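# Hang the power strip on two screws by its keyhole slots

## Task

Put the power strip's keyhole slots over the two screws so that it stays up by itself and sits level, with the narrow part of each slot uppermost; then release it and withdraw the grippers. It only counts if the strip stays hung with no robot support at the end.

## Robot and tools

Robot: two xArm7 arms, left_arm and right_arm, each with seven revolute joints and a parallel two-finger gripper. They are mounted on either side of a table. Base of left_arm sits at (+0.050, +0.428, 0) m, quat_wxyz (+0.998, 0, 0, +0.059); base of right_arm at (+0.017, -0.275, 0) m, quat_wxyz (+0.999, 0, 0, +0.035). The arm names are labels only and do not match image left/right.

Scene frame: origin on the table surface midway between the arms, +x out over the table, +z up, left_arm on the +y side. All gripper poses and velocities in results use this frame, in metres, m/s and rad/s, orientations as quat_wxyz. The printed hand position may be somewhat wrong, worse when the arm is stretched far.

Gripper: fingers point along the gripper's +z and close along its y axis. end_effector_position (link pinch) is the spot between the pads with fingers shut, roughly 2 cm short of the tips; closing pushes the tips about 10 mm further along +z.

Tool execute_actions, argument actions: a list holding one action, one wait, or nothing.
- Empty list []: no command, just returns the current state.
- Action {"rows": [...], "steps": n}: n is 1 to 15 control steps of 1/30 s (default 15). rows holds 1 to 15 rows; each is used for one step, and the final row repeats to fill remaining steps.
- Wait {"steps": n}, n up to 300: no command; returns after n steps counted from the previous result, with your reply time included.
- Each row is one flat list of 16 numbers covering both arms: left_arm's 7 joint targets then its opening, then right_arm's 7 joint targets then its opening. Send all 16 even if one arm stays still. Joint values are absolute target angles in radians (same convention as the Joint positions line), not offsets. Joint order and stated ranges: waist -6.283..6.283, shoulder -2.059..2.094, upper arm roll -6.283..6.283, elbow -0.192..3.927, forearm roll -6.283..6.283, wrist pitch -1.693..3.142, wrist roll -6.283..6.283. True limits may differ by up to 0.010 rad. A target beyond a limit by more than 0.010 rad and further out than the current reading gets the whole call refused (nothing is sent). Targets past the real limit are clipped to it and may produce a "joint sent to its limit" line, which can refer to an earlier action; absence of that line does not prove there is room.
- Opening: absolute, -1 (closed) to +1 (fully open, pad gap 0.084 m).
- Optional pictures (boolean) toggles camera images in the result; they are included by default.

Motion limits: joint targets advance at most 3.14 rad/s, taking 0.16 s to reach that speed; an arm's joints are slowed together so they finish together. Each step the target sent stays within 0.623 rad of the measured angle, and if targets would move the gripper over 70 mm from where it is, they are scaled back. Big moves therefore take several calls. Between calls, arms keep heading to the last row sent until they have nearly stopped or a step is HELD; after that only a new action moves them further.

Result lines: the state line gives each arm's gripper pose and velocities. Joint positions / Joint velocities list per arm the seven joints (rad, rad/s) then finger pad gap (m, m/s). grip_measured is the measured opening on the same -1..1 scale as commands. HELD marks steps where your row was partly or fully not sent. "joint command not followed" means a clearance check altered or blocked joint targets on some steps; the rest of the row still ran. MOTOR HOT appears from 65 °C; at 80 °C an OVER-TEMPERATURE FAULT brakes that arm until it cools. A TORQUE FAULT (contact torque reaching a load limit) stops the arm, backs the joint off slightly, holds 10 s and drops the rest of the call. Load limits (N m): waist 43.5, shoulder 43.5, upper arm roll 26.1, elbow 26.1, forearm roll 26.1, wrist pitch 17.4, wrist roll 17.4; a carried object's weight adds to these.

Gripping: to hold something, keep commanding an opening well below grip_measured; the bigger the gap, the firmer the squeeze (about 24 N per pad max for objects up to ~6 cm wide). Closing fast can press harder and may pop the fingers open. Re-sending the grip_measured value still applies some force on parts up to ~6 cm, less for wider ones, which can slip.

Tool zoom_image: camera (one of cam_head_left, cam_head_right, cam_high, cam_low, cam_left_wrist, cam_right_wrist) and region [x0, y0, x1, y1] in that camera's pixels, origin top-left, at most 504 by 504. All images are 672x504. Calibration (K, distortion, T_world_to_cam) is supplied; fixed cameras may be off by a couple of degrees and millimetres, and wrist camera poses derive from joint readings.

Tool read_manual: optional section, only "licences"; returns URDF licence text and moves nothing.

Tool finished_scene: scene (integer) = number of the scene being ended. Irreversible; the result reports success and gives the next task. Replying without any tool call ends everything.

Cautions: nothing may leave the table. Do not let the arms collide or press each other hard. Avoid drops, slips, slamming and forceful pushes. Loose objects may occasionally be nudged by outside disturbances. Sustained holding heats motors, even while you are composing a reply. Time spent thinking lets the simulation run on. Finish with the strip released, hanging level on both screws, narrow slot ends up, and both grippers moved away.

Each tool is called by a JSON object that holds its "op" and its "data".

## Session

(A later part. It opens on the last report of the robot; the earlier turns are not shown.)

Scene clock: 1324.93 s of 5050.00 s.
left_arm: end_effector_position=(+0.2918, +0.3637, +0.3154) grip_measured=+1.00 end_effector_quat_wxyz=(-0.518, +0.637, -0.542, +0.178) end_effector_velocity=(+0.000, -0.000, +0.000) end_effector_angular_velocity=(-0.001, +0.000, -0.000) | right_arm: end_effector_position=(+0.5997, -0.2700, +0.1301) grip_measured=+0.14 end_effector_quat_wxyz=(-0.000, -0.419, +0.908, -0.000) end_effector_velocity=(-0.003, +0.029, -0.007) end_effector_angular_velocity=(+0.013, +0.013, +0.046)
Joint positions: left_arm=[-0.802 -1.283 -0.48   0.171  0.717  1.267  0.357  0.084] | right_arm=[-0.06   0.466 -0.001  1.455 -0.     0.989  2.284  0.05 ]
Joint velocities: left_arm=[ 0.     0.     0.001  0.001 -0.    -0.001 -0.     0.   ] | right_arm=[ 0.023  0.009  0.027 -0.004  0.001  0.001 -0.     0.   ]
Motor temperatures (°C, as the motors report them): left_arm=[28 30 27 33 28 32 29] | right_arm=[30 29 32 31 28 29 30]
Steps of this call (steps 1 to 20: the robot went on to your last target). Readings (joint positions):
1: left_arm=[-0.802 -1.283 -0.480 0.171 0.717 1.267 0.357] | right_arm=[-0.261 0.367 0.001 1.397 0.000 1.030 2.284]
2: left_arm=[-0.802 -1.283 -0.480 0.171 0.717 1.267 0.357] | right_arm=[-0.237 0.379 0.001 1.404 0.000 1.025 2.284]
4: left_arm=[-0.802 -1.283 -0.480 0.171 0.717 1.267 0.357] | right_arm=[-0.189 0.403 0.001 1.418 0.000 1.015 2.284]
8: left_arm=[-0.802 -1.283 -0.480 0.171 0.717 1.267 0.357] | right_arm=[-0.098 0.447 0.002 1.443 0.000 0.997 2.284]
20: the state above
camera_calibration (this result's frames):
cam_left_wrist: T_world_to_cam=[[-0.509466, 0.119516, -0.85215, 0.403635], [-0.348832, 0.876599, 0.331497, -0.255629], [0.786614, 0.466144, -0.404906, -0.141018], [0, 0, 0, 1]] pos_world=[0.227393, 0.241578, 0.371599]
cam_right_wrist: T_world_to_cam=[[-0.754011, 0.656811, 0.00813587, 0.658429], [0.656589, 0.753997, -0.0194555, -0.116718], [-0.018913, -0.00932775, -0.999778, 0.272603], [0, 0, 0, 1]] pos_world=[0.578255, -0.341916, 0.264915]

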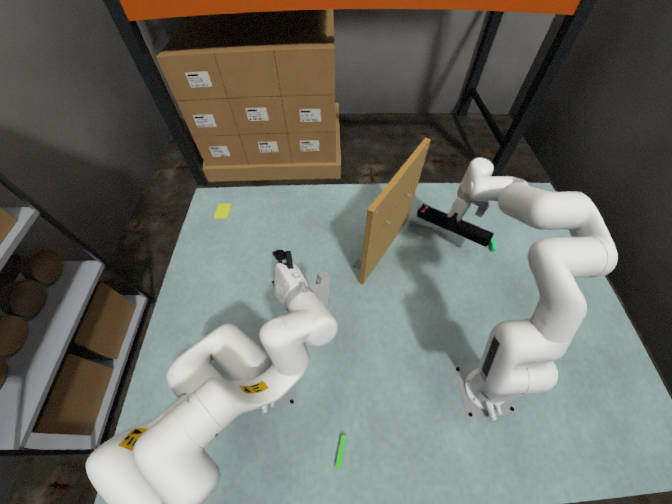

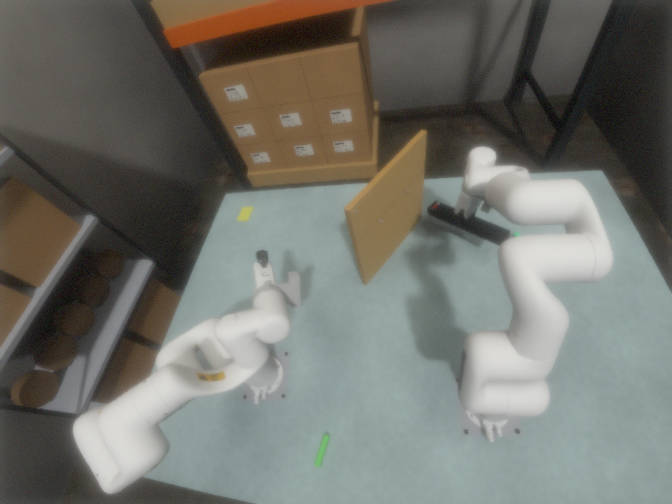

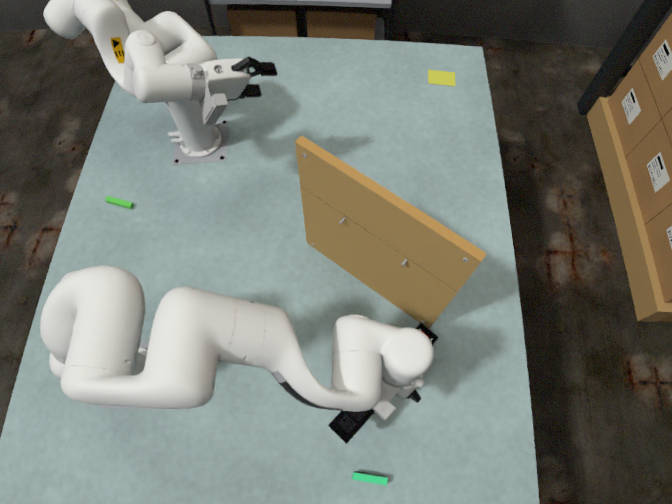

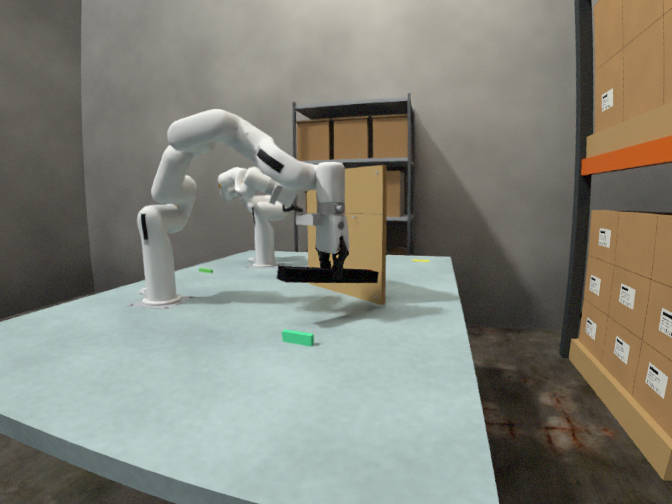

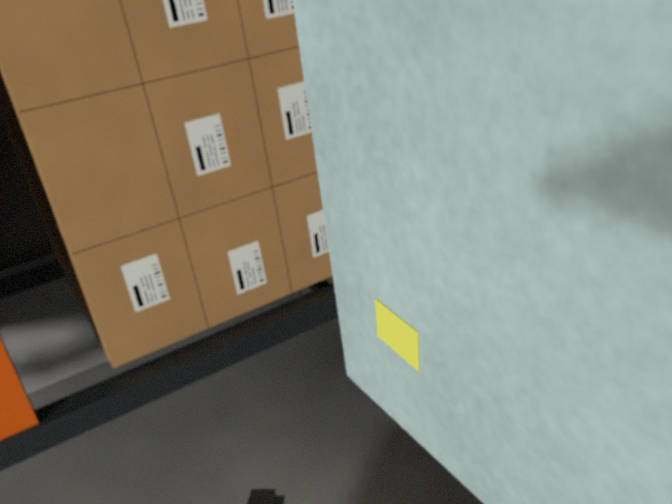

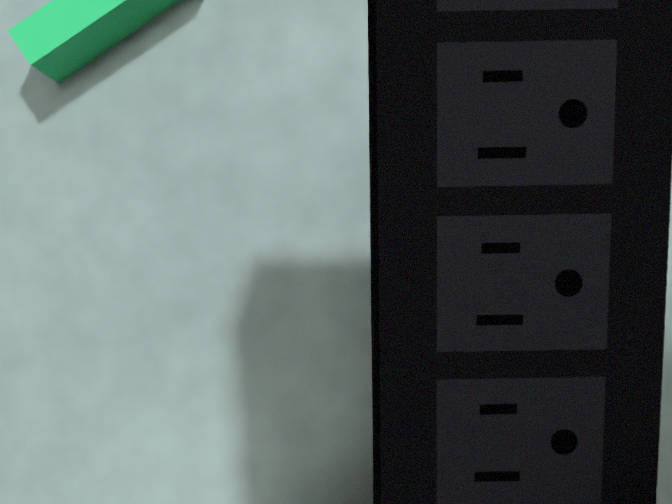

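{"op": "execute_actions", "data": {"actions": [{"rows":[[-0.802,-1.283,-0.48,0.171,0.717,1.267,0.357,1,-0.06,0.578,0,1.416,0,0.838,2.284,-1]],"steps":15}], "pictures": false}}

{"op": "execute_actions", "data": {"actions": [{"rows":[[-0.802,-1.283,-0.48,0.171,0.717,1.267,0.357,1,-0.06,0.59,0,1.412,0,0.822,2.284,-1]],"steps":15}]}}

Scene clock: 1335.90 s of 5050.00 s.
left_arm: end_effector_position=(+0.2918, +0.3637, +0.3154) grip_measured=+1.00 end_effector_quat_wxyz=(-0.518, +0.637, -0.542, +0.178) end_effector_velocity=(-0.000, +0.000, -0.000) end_effector_angular_velocity=(+0.000, +0.001, +0.000) | right_arm: end_effector_position=(+0.6054, -0.2691, +0.0647) grip_measured=+0.14 end_effector_quat_wxyz=(+0.003, -0.420, +0.908, -0.002) end_effector_velocity=(-0.001, -0.001, -0.006) end_effector_angular_velocity=(-0.001, -0.001, -0.000)
Joint positions: left_arm=[-0.802 -1.283 -0.48   0.171  0.717  1.267  0.357  0.084] | right_arm=[-0.06   0.574  0.     1.42   0.     0.839  2.284  0.05 ]
Joint velocities: left_arm=[-0.001  0.     0.001  0.     0.     0.001  0.    -0.   ] | right_arm=[-0.     0.006 -0.001 -0.009 -0.001 -0.017  0.001 -0.   ]
Motor temperatures (°C, as the motors report them): left_arm=[28 30 27 33 28 32 29] | right_arm=[30 29 32 32 28 29 30]
Steps of this call (steps 1 to 15: the robot went on to your last target; steps 16 to 90: nothing new was sent; then 7.47 s passed at rest; steps 91 to 105: all 15 steps of this action). Readings (joint positions):
91: left_arm=[-0.802 -1.283 -0.480 0.171 0.717 1.267 0.357] | right_arm=[-0.058 0.467 0.000 1.455 -0.000 0.989 2.284]
92: left_arm=[-0.802 -1.283 -0.480 0.171 0.717 1.267 0.357] | right_arm=[-0.058 0.469 0.000 1.454 -0.000 0.985 2.284]
94: left_arm=[-0.802 -1.283 -0.480 0.171 0.717 1.267 0.357] | right_arm=[-0.059 0.492 0.000 1.450 0.000 0.943 2.284]
98: left_arm=[-0.802 -1.283 -0.480 0.171 0.717 1.267 0.357] | right_arm=[-0.060 0.568 -0.000 1.414 -0.000 0.864 2.284]
105: the state above

Scene clock: 1336.40 s of 5050.00 s.
left_arm: end_effector_position=(+0.2918, +0.3637, +0.3154) grip_measured=+1.00 end_effector_quat_wxyz=(-0.518, +0.637, -0.542, +0.178) end_effector_velocity=(+0.000, +0.000, -0.000) end_effector_angular_velocity=(+0.001, -0.000, -0.000) | right_arm: end_effector_position=(+0.6031, -0.2692, +0.0538) grip_measured=+0.14 end_effector_quat_wxyz=(+0.000, -0.420, +0.908, -0.000) end_effector_velocity=(-0.003, -0.000, -0.004) end_effector_angular_velocity=(+0.000, +0.009, -0.001)
Joint positions: left_arm=[-0.802 -1.283 -0.48   0.171  0.717  1.267  0.357  0.084] | right_arm=[-0.06   0.59  -0.     1.412  0.     0.822  2.284  0.05 ]
Joint velocities: left_arm=[-0. -0. -0. -0.  0. -0.  0.  0.] | right_arm=[-0.     0.005  0.    -0.005  0.    -0.001  0.    -0.   ]
Motor temperatures (°C, as the motors report them): left_arm=[28 30 27 33 28 32 29] | right_arm=[30 29 32 32 28 29 30]
Steps of this call (steps 1 to 15: all 15 steps of this action). Readings (joint positions):
1: left_arm=[-0.802 -1.283 -0.480 0.171 0.717 1.267 0.357] | right_arm=[-0.060 0.574 -0.000 1.419 0.000 0.838 2.284]
2: left_arm=[-0.802 -1.283 -0.480 0.171 0.717 1.267 0.357] | right_arm=[-0.060 0.577 -0.000 1.418 0.000 0.835 2.284]
4: left_arm=[-0.802 -1.283 -0.480 0.171 0.717 1.267 0.357] | right_arm=[-0.060 0.584 -0.000 1.415 0.000 0.828 2.284]
8: left_arm=[-0.802 -1.283 -0.480 0.171 0.717 1.267 0.357] | right_arm=[-0.060 0.590 0.000 1.411 -0.000 0.824 2.284]
15: the state above
camera_calibration (this result's frames):
cam_left_wrist: T_world_to_cam=[[-0.509466, 0.119516, -0.85215, 0.403635], [-0.348832, 0.876599, 0.331497, -0.255629], [0.786614, 0.466144, -0.404906, -0.141018], [0, 0, 0, 1]] pos_world=[0.227393, 0.241578, 0.371599]
cam_right_wrist: T_world_to_cam=[[-0.754703, 0.656021, 0.00773085, 0.66127], [0.655826, 0.754693, -0.018189, -0.120374], [-0.0177668, -0.00865719, -0.999805, 0.195862], [0, 0, 0, 1]] pos_world=[0.581487, -0.341266, 0.188522]

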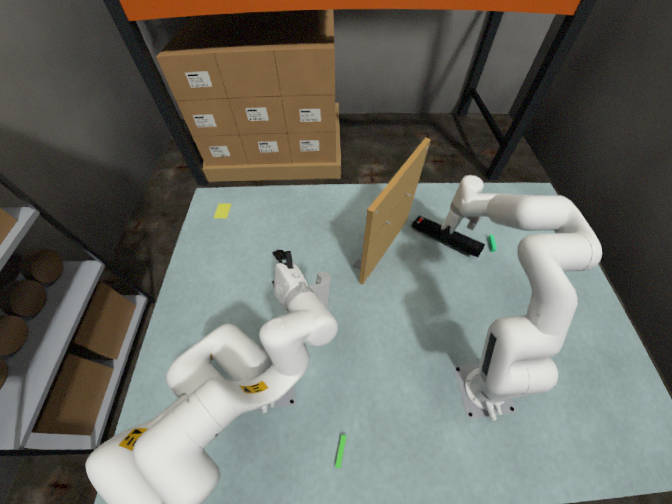

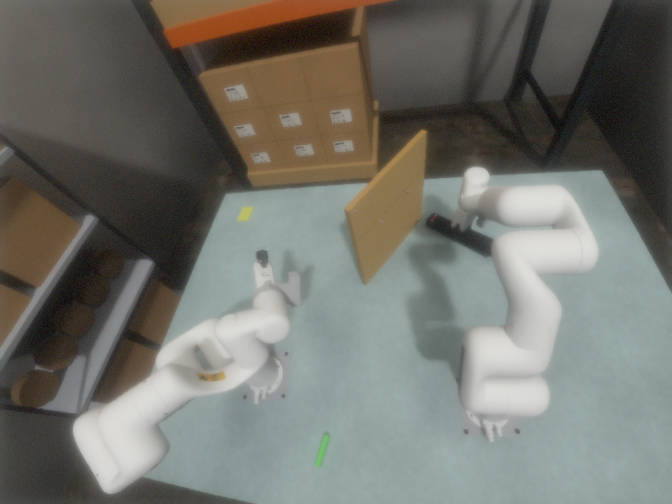

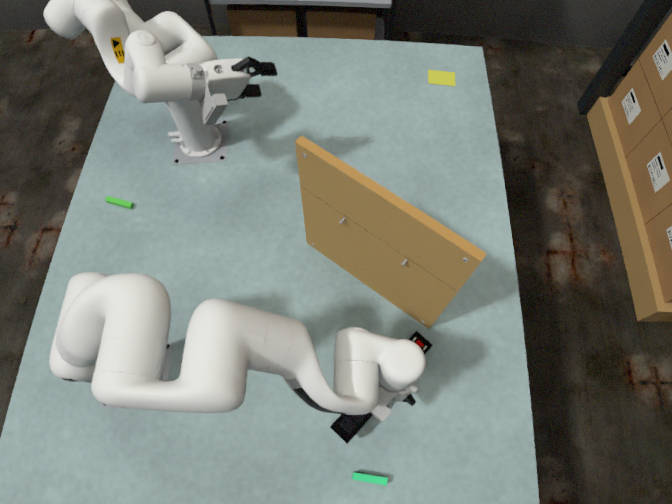

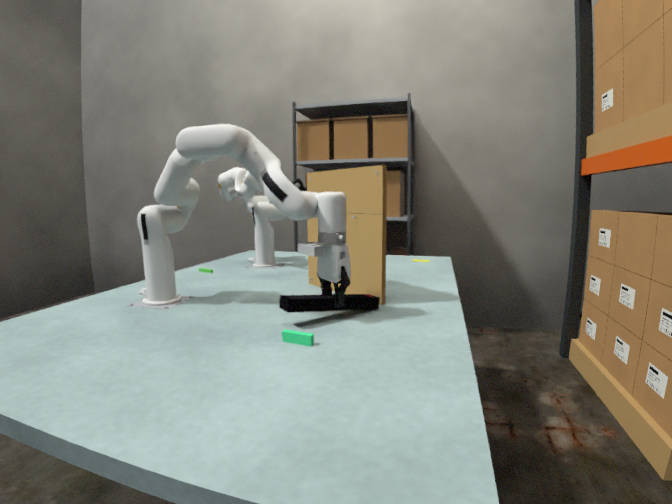

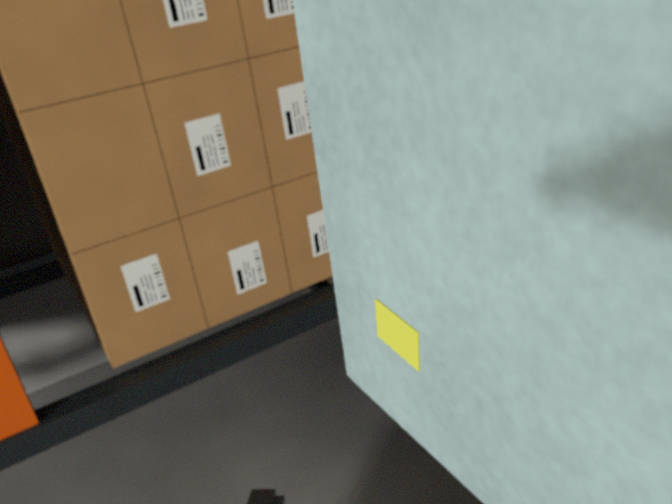

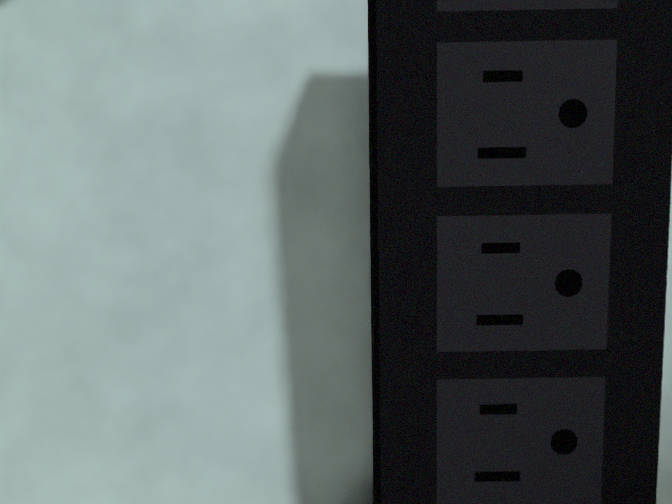

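{"op": "execute_actions", "data": {"actions": [{"rows":[[-0.802,-1.283,-0.48,0.171,0.717,1.267,0.357,1,-0.061,0.608,0,1.406,0,0.798,2.284,-1],[-0.802,-1.283,-0.48,0.171,0.717,1.267,0.357,1,-0.061,0.608,0,1.406,0,0.798,2.284,-1],[-0.802,-1.283,-0.48,0.171,0.717,1.267,0.357,1,-0.061,0.608,0,1.406,0,0.798,2.284,-1],[-0.802,-1.283,-0.48,0.171,0.717,1.267,0.357,1,-0.061,0.608,0,1.406,0,0.798,2.284,-1],[-0.802,-1.283,-0.48,0.171,0.717,1.267,0.357,1,-0.061,0.608,0,1.406,0,0.798,2.284,-1],[-0.802,-1.283,-0.48,0.171,0.717,1.267,0.357,1,-0.061,0.608,0,1.406,0,0.798,2.284,-1],[-0.802,-1.283,-0.48,0.171,0.717,1.267,0.357,1,-0.061,0.608,0,1.406,0,0.798,2.284,-1],[-0.802,-1.283,-0.48,0.171,0.717,1.267,0.357,1,-0.061,0.608,0,1.406,0,0.798,2.284,0.1],[-0.802,-1.283,-0.48,0.171,0.717,1.267,0.357,1,-0.061,0.608,0,1.406,0,0.798,2.284,0.3],[-0.802,-1.283,-0.48,0.171,0.717,1.267,0.357,1,-0.061,0.608,0,1.406,0,0.798,2.284,0.7]],"steps":15}], "pictures": false}}

{"op": "execute_actions", "data": {"actions": [{"rows":[[-0.802,-1.283,-0.48,0.171,0.717,1.267,0.357,1,-0.062,0.617,0,1.402,0,0.785,2.284,0.7]],"steps":15}]}}

Scene clock: 1347.43 s of 5050.00 s.
left_arm: end_effector_position=(+0.2918, +0.3637, +0.3154) grip_measured=+1.00 end_effector_quat_wxyz=(-0.518, +0.637, -0.542, +0.178) end_effector_velocity=(-0.000, -0.000, +0.000) end_effector_angular_velocity=(-0.001, +0.000, -0.000) | right_arm: end_effector_position=(+0.6035, -0.2697, +0.0441) grip_measured=+0.70 end_effector_quat_wxyz=(+0.002, -0.420, +0.908, -0.001) end_effector_velocity=(-0.010, -0.001, -0.013) end_effector_angular_velocity=(-0.001, +0.030, -0.002)
Joint positions: left_arm=[-0.802 -1.283 -0.48   0.171  0.717  1.267  0.357  0.084] | right_arm=[-0.061  0.606  0.     1.408 -0.     0.798  2.284  0.073]
Joint velocities: left_arm=[-0.     0.     0.001  0.001 -0.    -0.     0.    -0.   ] | right_arm=[-0.001  0.012 -0.001 -0.016 -0.     0.002  0.     0.   ]
Motor temperatures (°C, as the motors report them): left_arm=[28 30 27 33 28 32 29] | right_arm=[30 29 32 33 28 29 30]
Steps of this call (steps 1 to 15: the robot went on to your last target; steps 16 to 90: nothing new was sent; then 7.53 s passed at rest; steps 91 to 105: all 15 steps of this action). Readings (joint positions):
91: left_arm=[-0.802 -1.283 -0.480 0.171 0.717 1.267 0.357] | right_arm=[-0.060 0.590 0.000 1.412 0.000 0.822 2.284]
92: left_arm=[-0.802 -1.283 -0.480 0.171 0.717 1.267 0.357] | right_arm=[-0.060 0.592 0.000 1.412 -0.000 0.818 2.284]
94: left_arm=[-0.802 -1.283 -0.480 0.171 0.717 1.267 0.357] | right_arm=[-0.061 0.600 0.000 1.410 0.000 0.807 2.284]
98: left_arm=[-0.802 -1.283 -0.480 0.171 0.717 1.267 0.357] | right_arm=[-0.061 0.607 -0.000 1.406 0.000 0.800 2.284]
105: the state above

Scene clock: 1347.93 s of 5050.00 s.
left_arm: end_effector_position=(+0.2918, +0.3637, +0.3154) grip_measured=+1.00 end_effector_quat_wxyz=(-0.518, +0.637, -0.542, +0.178) end_effector_velocity=(-0.000, -0.000, +0.000) end_effector_angular_velocity=(-0.001, -0.000, -0.001) | right_arm: end_effector_position=(+0.6019, -0.2703, +0.0368) grip_measured=+0.70 end_effector_quat_wxyz=(+0.000, -0.419, +0.908, -0.000) end_effector_velocity=(-0.002, -0.000, -0.003) end_effector_angular_velocity=(+0.001, +0.005, -0.002)
Joint positions: left_arm=[-0.802 -1.283 -0.48   0.171  0.717  1.267  0.357  0.084] | right_arm=[-0.062  0.617  0.     1.402 -0.     0.785  2.284  0.073]
Joint velocities: left_arm=[-0.001  0.     0.001  0.001  0.     0.001  0.    -0.   ] | right_arm=[-0.     0.003 -0.001 -0.003  0.001 -0.001  0.     0.   ]
Motor temperatures (°C, as the motors report them): left_arm=[28 30 27 33 28 32 29] | right_arm=[30 29 32 33 28 29 30]
Steps of this call (steps 1 to 15: all 15 steps of this action). Readings (joint positions):
1: left_arm=[-0.802 -1.283 -0.480 0.171 0.717 1.267 0.357] | right_arm=[-0.061 0.607 0.000 1.407 -0.000 0.798 2.284]
2: left_arm=[-0.802 -1.283 -0.480 0.171 0.717 1.267 0.357] | right_arm=[-0.061 0.608 0.000 1.406 -0.000 0.795 2.284]
4: left_arm=[-0.802 -1.283 -0.480 0.171 0.717 1.267 0.357] | right_arm=[-0.062 0.613 0.000 1.404 -0.000 0.790 2.284]
8: left_arm=[-0.802 -1.283 -0.480 0.171 0.717 1.267 0.357] | right_arm=[-0.062 0.617 -0.000 1.402 -0.000 0.786 2.284]
15: the state above
camera_calibration (this result's frames):
cam_left_wrist: T_world_to_cam=[[-0.509466, 0.119516, -0.85215, 0.403635], [-0.348832, 0.876599, 0.331497, -0.255629], [0.786614, 0.466143, -0.404907, -0.141018], [0, 0, 0, 1]] pos_world=[0.227393, 0.241578, 0.371599]
cam_right_wrist: T_world_to_cam=[[-0.753417, 0.657494, 0.00808417, 0.660901], [0.65729, 0.753411, -0.0184834, -0.120278], [-0.0182435, -0.00861209, -0.999796, 0.179146], [0, 0, 0, 1]] pos_world=[0.580259, -0.342377, 0.171544]

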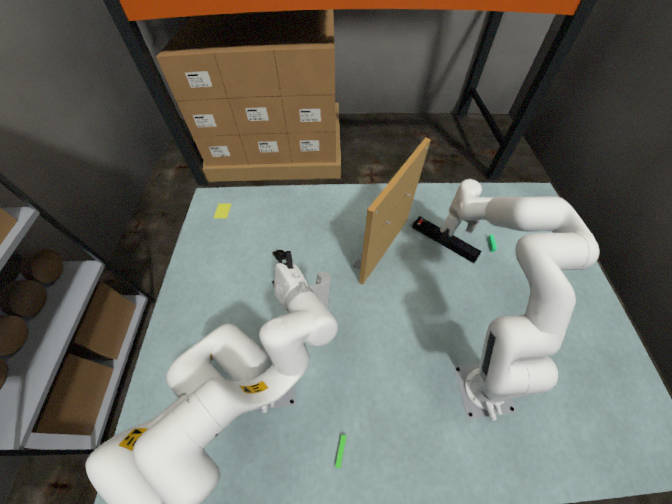

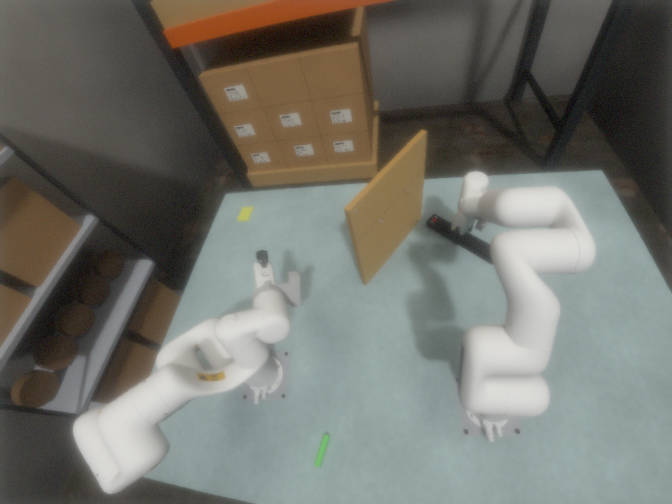

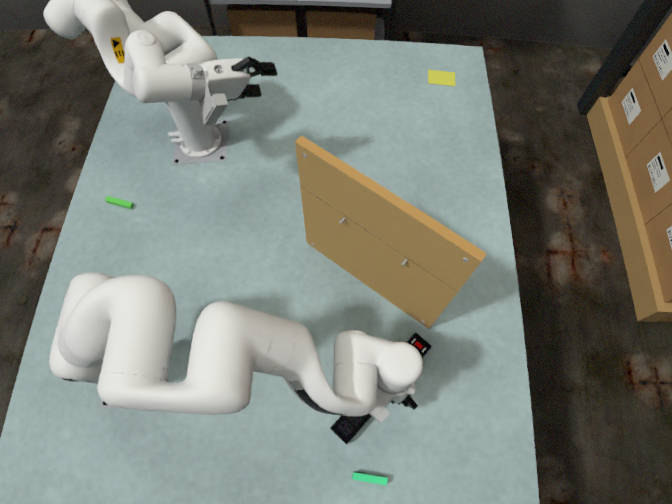

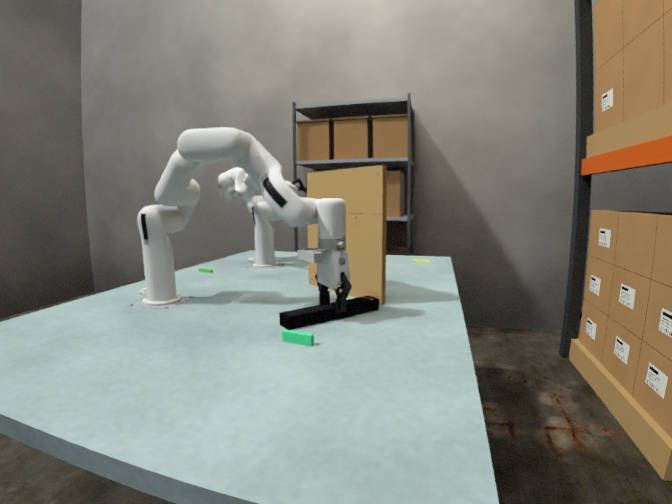

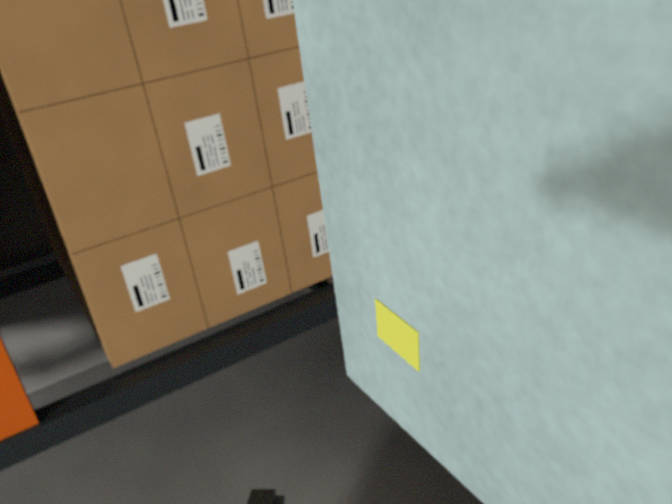

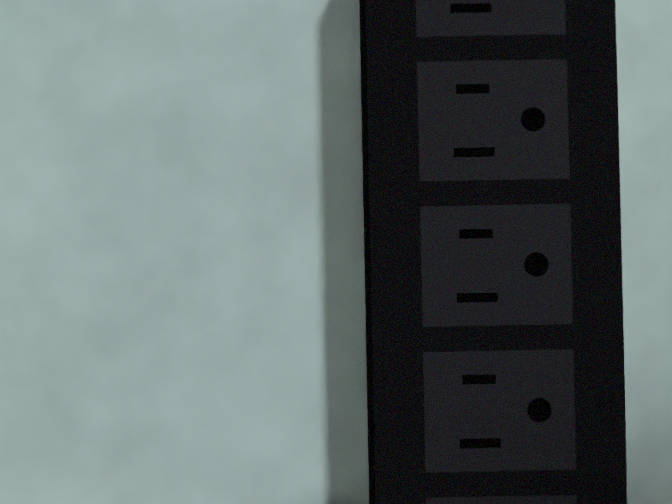

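{"op": "execute_actions", "data": {"actions": [{"rows":[[-0.802,-1.283,-0.48,0.171,0.717,1.267,0.357,1,-0.0715,0.617,0,1.402,0,0.785,2.2745,0.7],[-0.802,-1.283,-0.48,0.171,0.717,1.267,0.357,1,-0.0715,0.617,0,1.402,0,0.785,2.2745,0.7],[-0.802,-1.283,-0.48,0.171,0.717,1.267,0.357,1,-0.0715,0.617,0,1.402,0,0.785,2.2745,0.7],[-0.802,-1.283,-0.48,0.171,0.717,1.267,0.357,1,-0.0715,0.617,0,1.402,0,0.785,2.2745,0.7],[-0.802,-1.283,-0.48,0.171,0.717,1.267,0.357,1,-0.0715,0.617,0,1.402,0,0.785,2.2745,0.7],[-0.802,-1.283,-0.48,0.171,0.717,1.267,0.357,1,-0.0715,0.617,0,1.402,0,0.785,2.2745,0.7],[-0.802,-1.283,-0.48,0.171,0.717,1.267,0.357,1,-0.0715,0.617,0,1.402,0,0.785,2.2745,0.3],[-0.802,-1.283,-0.48,0.171,0.717,1.267,0.357,1,-0.0715,0.617,0,1.402,0,0.785,2.2745,0.15],[-0.802,-1.283,-0.48,0.171,0.717,1.267,0.357,1,-0.0715,0.617,0,1.402,0,0.785,2.2745,0],[-0.802,-1.283,-0.48,0.171,0.717,1.267,0.357,1,-0.0715,0.617,0,1.402,0,0.785,2.2745,-0.3],[-0.802,-1.283,-0.48,0.171,0.717,1.267,0.357,1,-0.0715,0.617,0,1.402,0,0.785,2.2745,-1]],"steps":15}]}}

Scene clock: 1358.63 s of 5050.00 s.
left_arm: end_effector_position=(+0.2918, +0.3637, +0.3154) grip_measured=+1.00 end_effector_quat_wxyz=(-0.518, +0.637, -0.542, +0.178) end_effector_velocity=(-0.000, -0.000, +0.000) end_effector_angular_velocity=(+0.000, -0.000, -0.000) | right_arm: end_effector_position=(+0.6017, -0.2755, +0.0366) grip_measured=+0.14 end_effector_quat_wxyz=(-0.000, -0.419, +0.908, +0.000) end_effector_velocity=(-0.000, -0.001, -0.001) end_effector_angular_velocity=(+0.001, +0.000, -0.001)
Joint positions: left_arm=[-0.802 -1.283 -0.48   0.171  0.717  1.267  0.357  0.084] | right_arm=[-0.071  0.617  0.     1.402  0.     0.785  2.275  0.05 ]
Joint velocities: left_arm=[-0.001 -0.001 -0.     0.    -0.     0.001  0.001 -0.   ] | right_arm=[-0.001  0.001 -0.    -0.001  0.002 -0.002 -0.001  0.   ]
Motor temperatures (°C, as the motors report them): left_arm=[28 30 27 33 28 32 29] | right_arm=[30 29 32 32 28 29 30]
Steps of this call (steps 1 to 15: the robot went on to your last target; steps 16 to 90: nothing new was sent; then 7.20 s passed at rest; steps 91 to 105: all 15 steps of this action). Readings (joint positions):
91: left_arm=[-0.802 -1.283 -0.480 0.171 0.717 1.267 0.357] | right_arm=[-0.062 0.617 0.000 1.402 -0.000 0.785 2.284]
92: left_arm=[-0.802 -1.283 -0.480 0.171 0.717 1.267 0.357] | right_arm=[-0.063 0.617 0.001 1.402 0.000 0.785 2.282]
94: left_arm=[-0.802 -1.283 -0.480 0.171 0.717 1.267 0.357] | right_arm=[-0.068 0.617 0.001 1.402 0.000 0.785 2.278]
98: left_arm=[-0.802 -1.283 -0.480 0.171 0.717 1.267 0.357] | right_arm=[-0.071 0.617 -0.001 1.402 -0.000 0.785 2.275]
105: the state above
camera_calibration (this result's frames):
cam_left_wrist: T_world_to_cam=[[-0.509466, 0.119516, -0.85215, 0.403635], [-0.348832, 0.876599, 0.331497, -0.255629], [0.786614, 0.466144, -0.404906, -0.141018], [0, 0, 0, 1]] pos_world=[0.227393, 0.241578, 0.371599]
cam_right_wrist: T_world_to_cam=[[-0.753694, 0.657168, 0.00868835, 0.664225], [0.656957, 0.753699, -0.018611, -0.116016], [-0.018779, -0.00831917, -0.999789, 0.179262], [0, 0, 0, 1]] pos_world=[0.580207, -0.347575, 0.171294]

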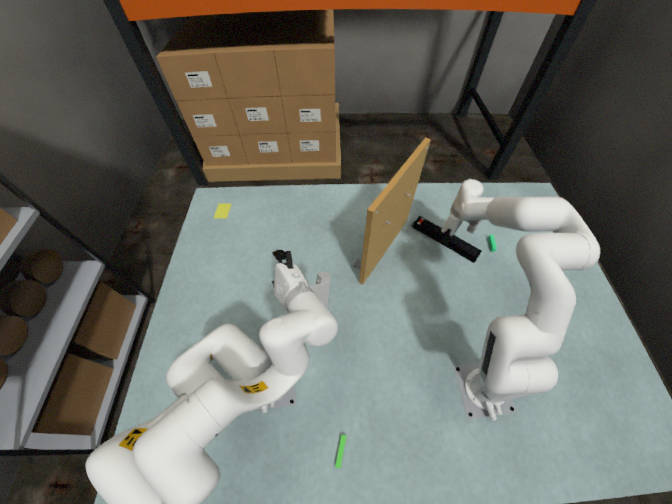

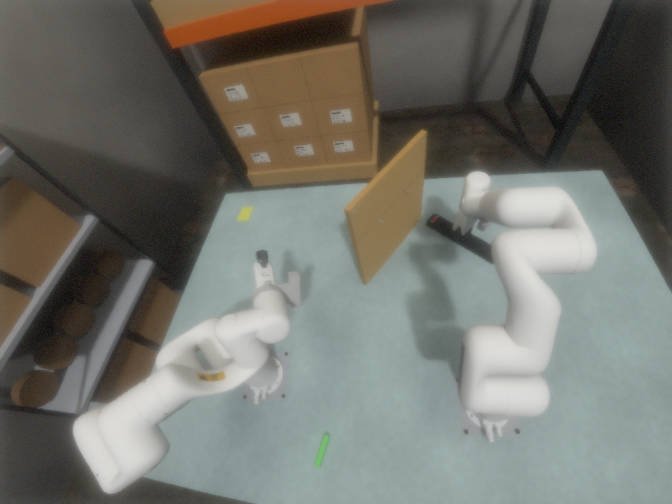

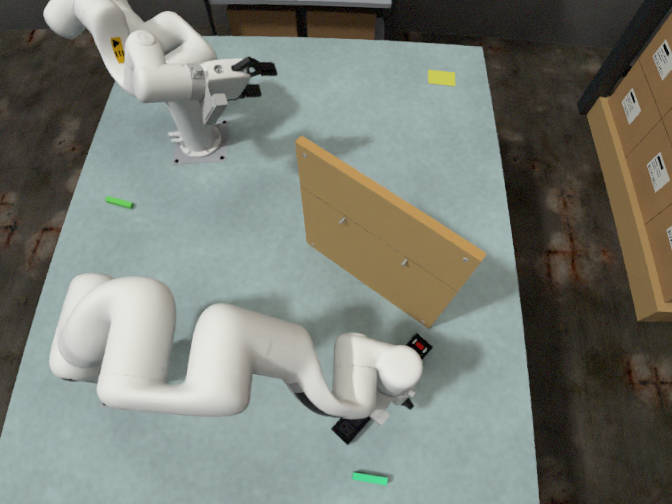

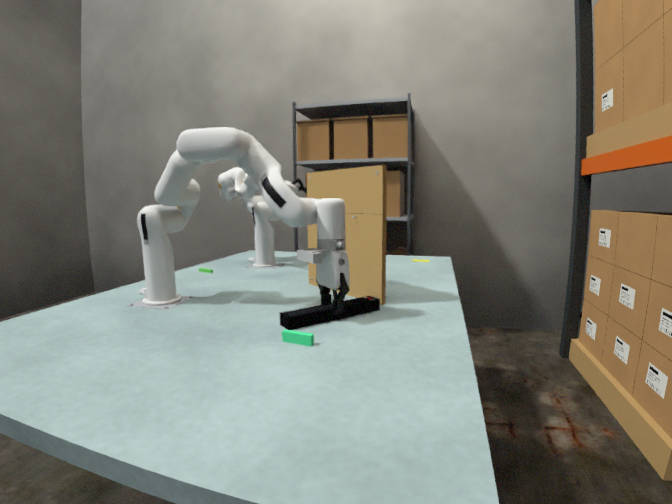

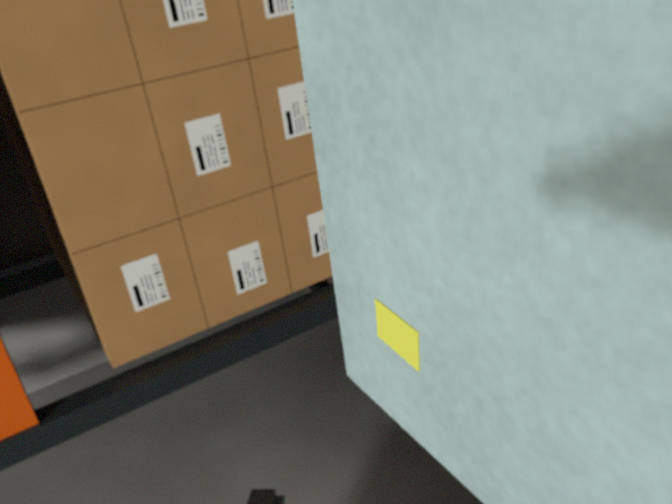

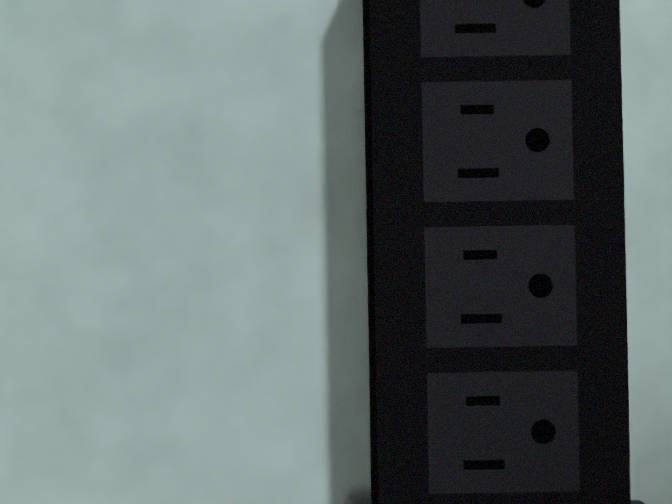

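{"op": "execute_actions", "data": {"actions": [{"rows":[[-0.802,-1.283,-0.48,0.171,0.717,1.267,0.357,1,-0.058,0.467,0,1.455,0,0.989,2.284,-1]],"steps":15}], "pictures": false}}

{"op": "execute_actions", "data": {"actions": [{"rows":[[-0.802,-1.283,-0.48,0.171,0.717,1.267,0.357,1,-0.6,0.2,0,1.3,0,1.1,2.284,-1]],"steps":15}], "pictures": false}}

{"op": "execute_actions", "data": {"actions": [{"steps":25}], "pictures": false}}

{"op": "execute_actions", "data": {"actions": [{"rows":[[-0.802,-1.283,-0.48,0.171,0.717,1.267,0.357,1,-0.92,0.1,0,1.0,0,-0.5,1.57,-1]],"steps":15}], "pictures": false}}

{"op": "execute_actions", "data": {"actions": [{"steps":25}]}}

Scene clock: 1368.00 s of 5050.00 s.
left_arm: end_effector_position=(+0.2918, +0.3637, +0.3154) grip_measured=+1.00 end_effector_quat_wxyz=(-0.518, +0.637, -0.542, +0.178) end_effector_velocity=(-0.000, +0.000, +0.000) end_effector_angular_velocity=(+0.002, -0.001, +0.000) | right_arm: end_effector_position=(+0.5980, -0.2685, +0.1252) grip_measured=+0.13 end_effector_quat_wxyz=(-0.004, -0.421, +0.907, +0.001) end_effector_velocity=(-0.023, -0.003, -0.021) end_effector_angular_velocity=(-0.002, +0.085, -0.008)
Joint positions: left_arm=[-0.802 -1.283 -0.48   0.171  0.717  1.267  0.357  0.084] | right_arm=[-0.058  0.472 -0.     1.451 -0.     0.986  2.284  0.05 ]
Joint velocities: left_arm=[ 0.    -0.    -0.002 -0.    -0.     0.     0.001  0.   ] | right_arm=[-0.002  0.014 -0.003 -0.023  0.001  0.048  0.002 -0.   ]
Motor temperatures (°C, as the motors report them): left_arm=[28 30 27 33 28 32 29] | right_arm=[30 29 32 32 28 29 30]
Steps of this call (steps 1 to 15: the robot went on to your last target; steps 16 to 90: nothing new was sent; then 5.87 s passed at rest; steps 91 to 105: all 15 steps of this action). Readings (joint positions):
91: left_arm=[-0.802 -1.283 -0.480 0.171 0.717 1.267 0.357] | right_arm=[-0.071 0.617 -0.000 1.402 -0.000 0.785 2.275]
92: left_arm=[-0.802 -1.283 -0.480 0.171 0.717 1.267 0.357] | right_arm=[-0.071 0.615 -0.000 1.402 -0.000 0.790 2.275]
94: left_arm=[-0.802 -1.283 -0.480 0.171 0.717 1.267 0.357] | right_arm=[-0.069 0.594 -0.001 1.405 -0.000 0.832 2.277]
98: left_arm=[-0.802 -1.283 -0.480 0.171 0.717 1.267 0.357] | right_arm=[-0.061 0.501 -0.000 1.445 -0.000 0.938 2.282]
105: the state above

Scene clock: 1368.50 s of 5050.00 s.
left_arm: end_effector_position=(+0.2918, +0.3637, +0.3154) grip_measured=+1.00 end_effector_quat_wxyz=(-0.518, +0.637, -0.542, +0.178) end_effector_velocity=(+0.000, +0.000, -0.000) end_effector_angular_velocity=(+0.001, -0.001, +0.001) | right_arm: end_effector_position=(+0.5445, -0.4367, +0.1735) grip_measured=+0.13 end_effector_quat_wxyz=(-0.001, -0.276, +0.961, +0.000) end_effector_velocity=(-0.194, -0.370, +0.109) end_effector_angular_velocity=(-0.005, -0.011, -0.744)
Joint positions: left_arm=[-0.802 -1.283 -0.48   0.171  0.717  1.267  0.357  0.084] | right_arm=[-0.366  0.318 -0.001  1.366 -0.     1.051  2.284  0.05 ]
Joint velocities: left_arm=[ 0.001 -0.    -0.001 -0.001  0.     0.    -0.     0.   ] | right_arm=[-0.742 -0.371 -0.002 -0.206 -0.002  0.152  0.001  0.   ]
Motor temperatures (°C, as the motors report them): left_arm=[28 30 27 33 28 32 29] | right_arm=[30 29 32 32 28 29 30]
Steps of this call (steps 1 to 15: all 15 steps of this action). Readings (joint positions):
1: left_arm=[-0.802 -1.283 -0.480 0.171 0.717 1.267 0.357] | right_arm=[-0.059 0.472 -0.000 1.450 -0.000 0.988 2.284]
2: left_arm=[-0.802 -1.283 -0.480 0.171 0.717 1.267 0.357] | right_arm=[-0.062 0.470 0.001 1.450 0.000 0.989 2.284]
4: left_arm=[-0.802 -1.283 -0.480 0.171 0.717 1.267 0.357] | right_arm=[-0.093 0.453 0.010 1.439 0.001 0.996 2.284]
8: left_arm=[-0.802 -1.283 -0.480 0.171 0.717 1.267 0.357] | right_arm=[-0.196 0.403 -0.002 1.414 -0.000 1.016 2.284]
15: the state above

Scene clock: 1369.33 s of 5050.00 s.
left_arm: end_effector_position=(+0.2918, +0.3637, +0.3154) grip_measured=+1.00 end_effector_quat_wxyz=(-0.518, +0.637, -0.542, +0.178) end_effector_velocity=(-0.000, -0.000, +0.000) end_effector_angular_velocity=(-0.001, -0.001, -0.000) | right_arm: end_effector_position=(+0.4704, -0.5405, +0.2058) grip_measured=+0.13 end_effector_quat_wxyz=(-0.000, -0.163, +0.987, +0.000) end_effector_velocity=(-0.000, +0.000, +0.000) end_effector_angular_velocity=(+0.000, -0.001, -0.000)
Joint positions: left_arm=[-0.802 -1.283 -0.48   0.171  0.717  1.267  0.357  0.084] | right_arm=[-0.599  0.2    0.     1.3    0.     1.1    2.284  0.05 ]
Joint velocities: left_arm=[ 0.    -0.    -0.     0.001 -0.    -0.    -0.001 -0.   ] | right_arm=[-0.001 -0.001  0.001 -0.001  0.001 -0.    -0.     0.   ]
Motor temperatures (°C, as the motors report them): left_arm=[28 30 27 33 28 32 29] | right_arm=[30 29 32 32 28 29 30]
Steps of this call (steps 1 to 25: the robot went on to your last target). Readings (joint positions):
1: left_arm=[-0.802 -1.283 -0.480 0.171 0.717 1.267 0.357] | right_arm=[-0.390 0.305 -0.001 1.359 -0.000 1.056 2.284]
2: left_arm=[-0.802 -1.283 -0.480 0.171 0.717 1.267 0.357] | right_arm=[-0.415 0.293 -0.001 1.352 -0.000 1.061 2.284]
4: left_arm=[-0.802 -1.283 -0.480 0.171 0.717 1.267 0.357] | right_arm=[-0.465 0.268 -0.001 1.338 -0.000 1.072 2.284]
8: left_arm=[-0.802 -1.283 -0.480 0.171 0.717 1.267 0.357] | right_arm=[-0.560 0.220 -0.003 1.312 -0.000 1.091 2.284]
25: the state above

Scene clock: 1369.83 s of 5050.00 s.
left_arm: end_effector_position=(+0.2918, +0.3637, +0.3154) grip_measured=+1.00 end_effector_quat_wxyz=(-0.518, +0.637, -0.542, +0.178) end_effector_velocity=(+0.000, -0.000, +0.000) end_effector_angular_velocity=(-0.001, -0.001, -0.001) | right_arm: end_effector_position=(+0.4503, -0.6913, +0.2320) grip_measured=+0.13 end_effector_quat_wxyz=(+0.120, -0.287, +0.925, -0.218) end_effector_velocity=(+0.023, -0.337, +0.259) end_effector_angular_velocity=(-1.474, -0.945, +0.363)
Joint positions: left_arm=[-0.802 -1.283 -0.48   0.171  0.717  1.267  0.357  0.084] | right_arm=[-0.833  0.128 -0.002  1.081 -0.     0.45   1.774  0.05 ]
Joint velocities: left_arm=[ 0.001  0.    -0.    -0.    -0.    -0.002 -0.     0.   ] | right_arm=[-0.369 -0.116 -0.008 -0.337 -0.    -1.924 -0.844  0.   ]
Motor temperatures (°C, as the motors report them): left_arm=[28 30 27 33 28 32 29] | right_arm=[30 29 32 33 28 29 30]
Steps of this call (steps 1 to 15: all 15 steps of this action). Readings (joint positions):
1: left_arm=[-0.802 -1.283 -0.480 0.171 0.717 1.267 0.357] | right_arm=[-0.600 0.200 0.000 1.300 0.000 1.100 2.284]
2: left_arm=[-0.802 -1.283 -0.480 0.171 0.717 1.267 0.357] | right_arm=[-0.601 0.200 0.001 1.298 0.000 1.096 2.279]
4: left_arm=[-0.802 -1.283 -0.480 0.171 0.717 1.267 0.357] | right_arm=[-0.620 0.193 0.006 1.279 0.001 1.053 2.237]
8: left_arm=[-0.802 -1.283 -0.480 0.171 0.717 1.267 0.357] | right_arm=[-0.711 0.166 -0.001 1.195 -0.000 0.867 2.053]
15: the state above

Scene clock: 1370.67 s of 5050.00 s.
left_arm: end_effector_position=(+0.2918, +0.3637, +0.3154) grip_measured=+1.00 end_effector_quat_wxyz=(-0.518, +0.637, -0.542, +0.178) end_effector_velocity=(+0.000, -0.001, +0.001) end_effector_angular_velocity=(-0.000, -0.002, -0.003) | right_arm: end_effector_position=(+0.4514, -0.7695, +0.4319) grip_measured=+0.14 end_effector_quat_wxyz=(+0.227, -0.270, +0.717, -0.602) end_effector_velocity=(-0.005, -0.002, +0.014) end_effector_angular_velocity=(-0.031, -0.022, -0.007)
Joint positions: left_arm=[-0.802 -1.283 -0.48   0.171  0.717  1.267  0.357  0.084] | right_arm=[-0.92   0.101  0.     1.    -0.    -0.497  1.57   0.05 ]
Joint velocities: left_arm=[-0.001  0.    -0.001  0.001  0.001 -0.002 -0.    -0.   ] | right_arm=[-0.005 -0.006 -0.004  0.006 -0.001 -0.026 -0.003  0.   ]
Motor temperatures (°C, as the motors report them): left_arm=[28 30 27 33 28 32 29] | right_arm=[30 29 32 33 28 29 30]
Steps of this call (steps 1 to 25: the robot went on to your last target). Readings (joint positions):
1: left_arm=[-0.802 -1.283 -0.480 0.171 0.717 1.267 0.357] | right_arm=[-0.844 0.125 -0.002 1.071 -0.000 0.386 1.748]
2: left_arm=[-0.802 -1.283 -0.480 0.171 0.717 1.267 0.357] | right_arm=[-0.854 0.121 -0.002 1.062 -0.000 0.322 1.725]
4: left_arm=[-0.802 -1.283 -0.480 0.171 0.717 1.267 0.357] | right_arm=[-0.870 0.116 -0.001 1.047 0.000 0.194 1.688]
8: left_arm=[-0.802 -1.283 -0.480 0.171 0.717 1.267 0.357] | right_arm=[-0.890 0.110 0.000 1.028 -0.000 -0.052 1.640]
25: the state above
camera_calibration (this result's frames):
cam_left_wrist: T_world_to_cam=[[-0.509466, 0.119516, -0.85215, 0.403635], [-0.348832, 0.876599, 0.331497, -0.255629], [0.786613, 0.466144, -0.404907, -0.141018], [0, 0, 0, 1]] pos_world=[0.227393, 0.241578, 0.371599]
cam_right_wrist: T_world_to_cam=[[-0.111687, 0.143905, -0.983269, 0.615775], [0.764514, 0.644564, 0.00749491, 0.218695], [0.634858, -0.750885, -0.182007, -0.65209], [0, 0, 0, 1]] pos_world=[0.315563, -0.719221, 0.485148]

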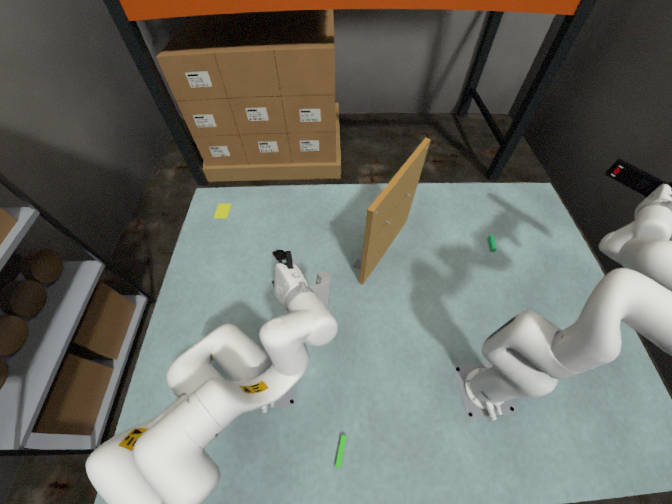

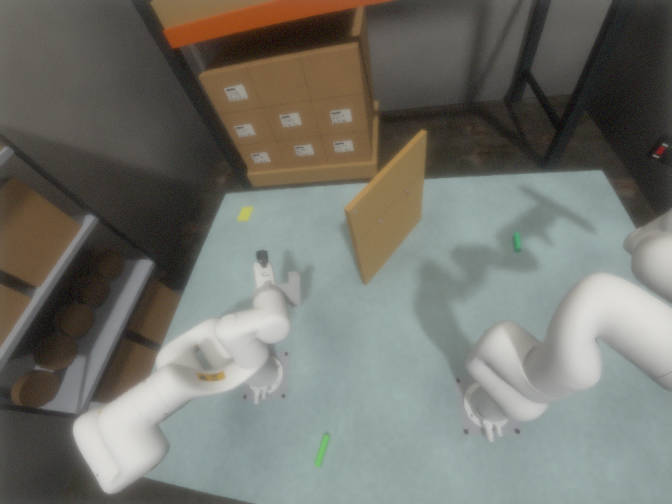

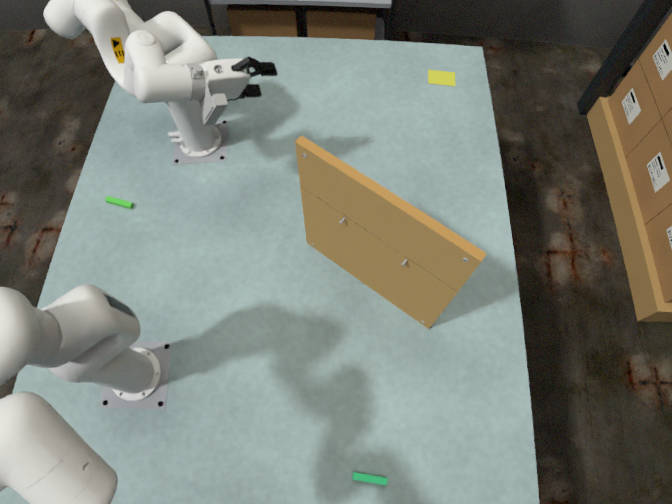

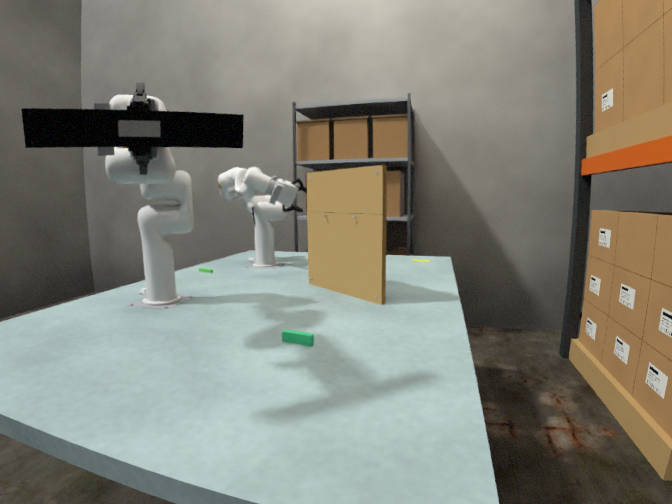

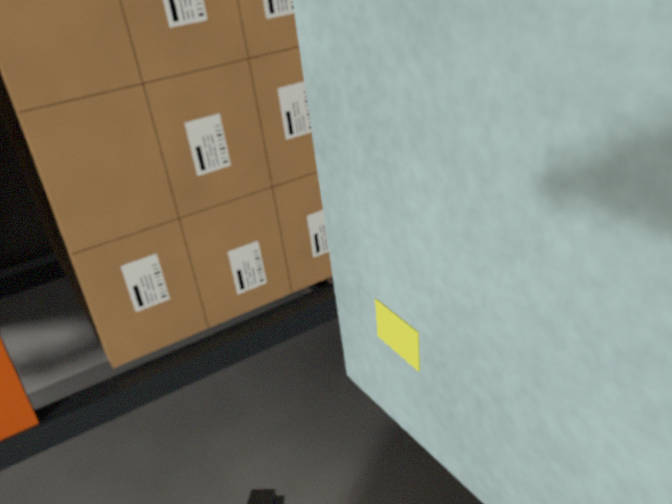

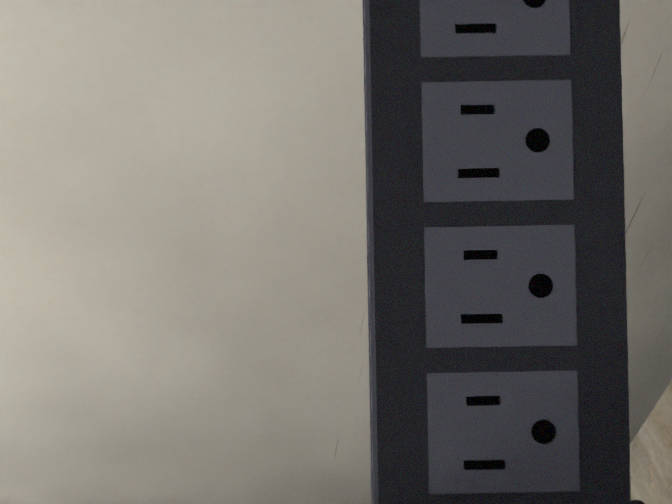

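Back of the strip faces cam_low; zoom.

{"op": "zoom_image", "data": {"camera": "cam_low", "region": [10,80,260,180]}}

Region (10, 80, 260, 180) of cam_low's 672x504 image, scaled by 2.016, with more detail than that image has; it fills the top 202 rows of this view, and the rest is white.

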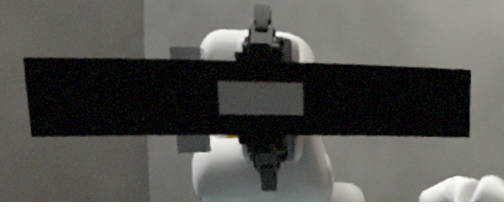

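{"op": "zoom_image", "data": {"camera": "cam_low", "region": [50,100,130,160]}}

{"op": "zoom_image", "data": {"camera": "cam_low", "region": [150,100,230,160]}}

Region (50, 100, 130, 160) of cam_low's 672x504 image, scaled by 6.300, with more detail than that image has; it fills the top 378 rows of this view, and the rest is white.

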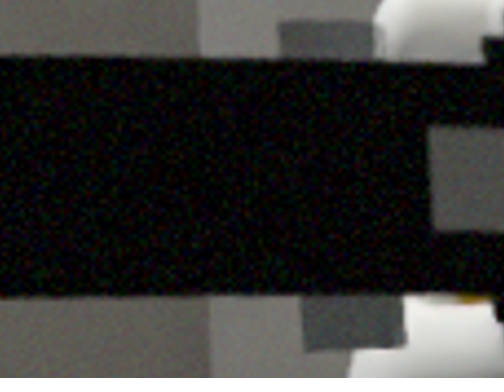

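Region (150, 100, 230, 160) of cam_low's 672x504 image, scaled by 6.300, with more detail than that image has; it fills the top 378 rows of this view, and the rest is white.

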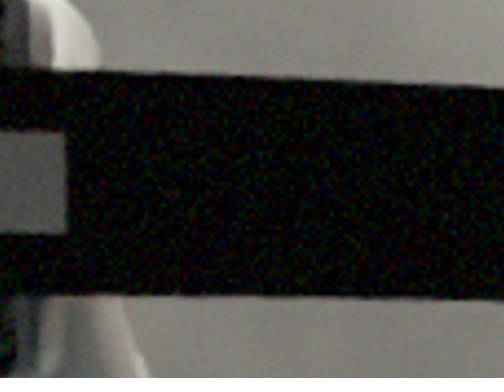

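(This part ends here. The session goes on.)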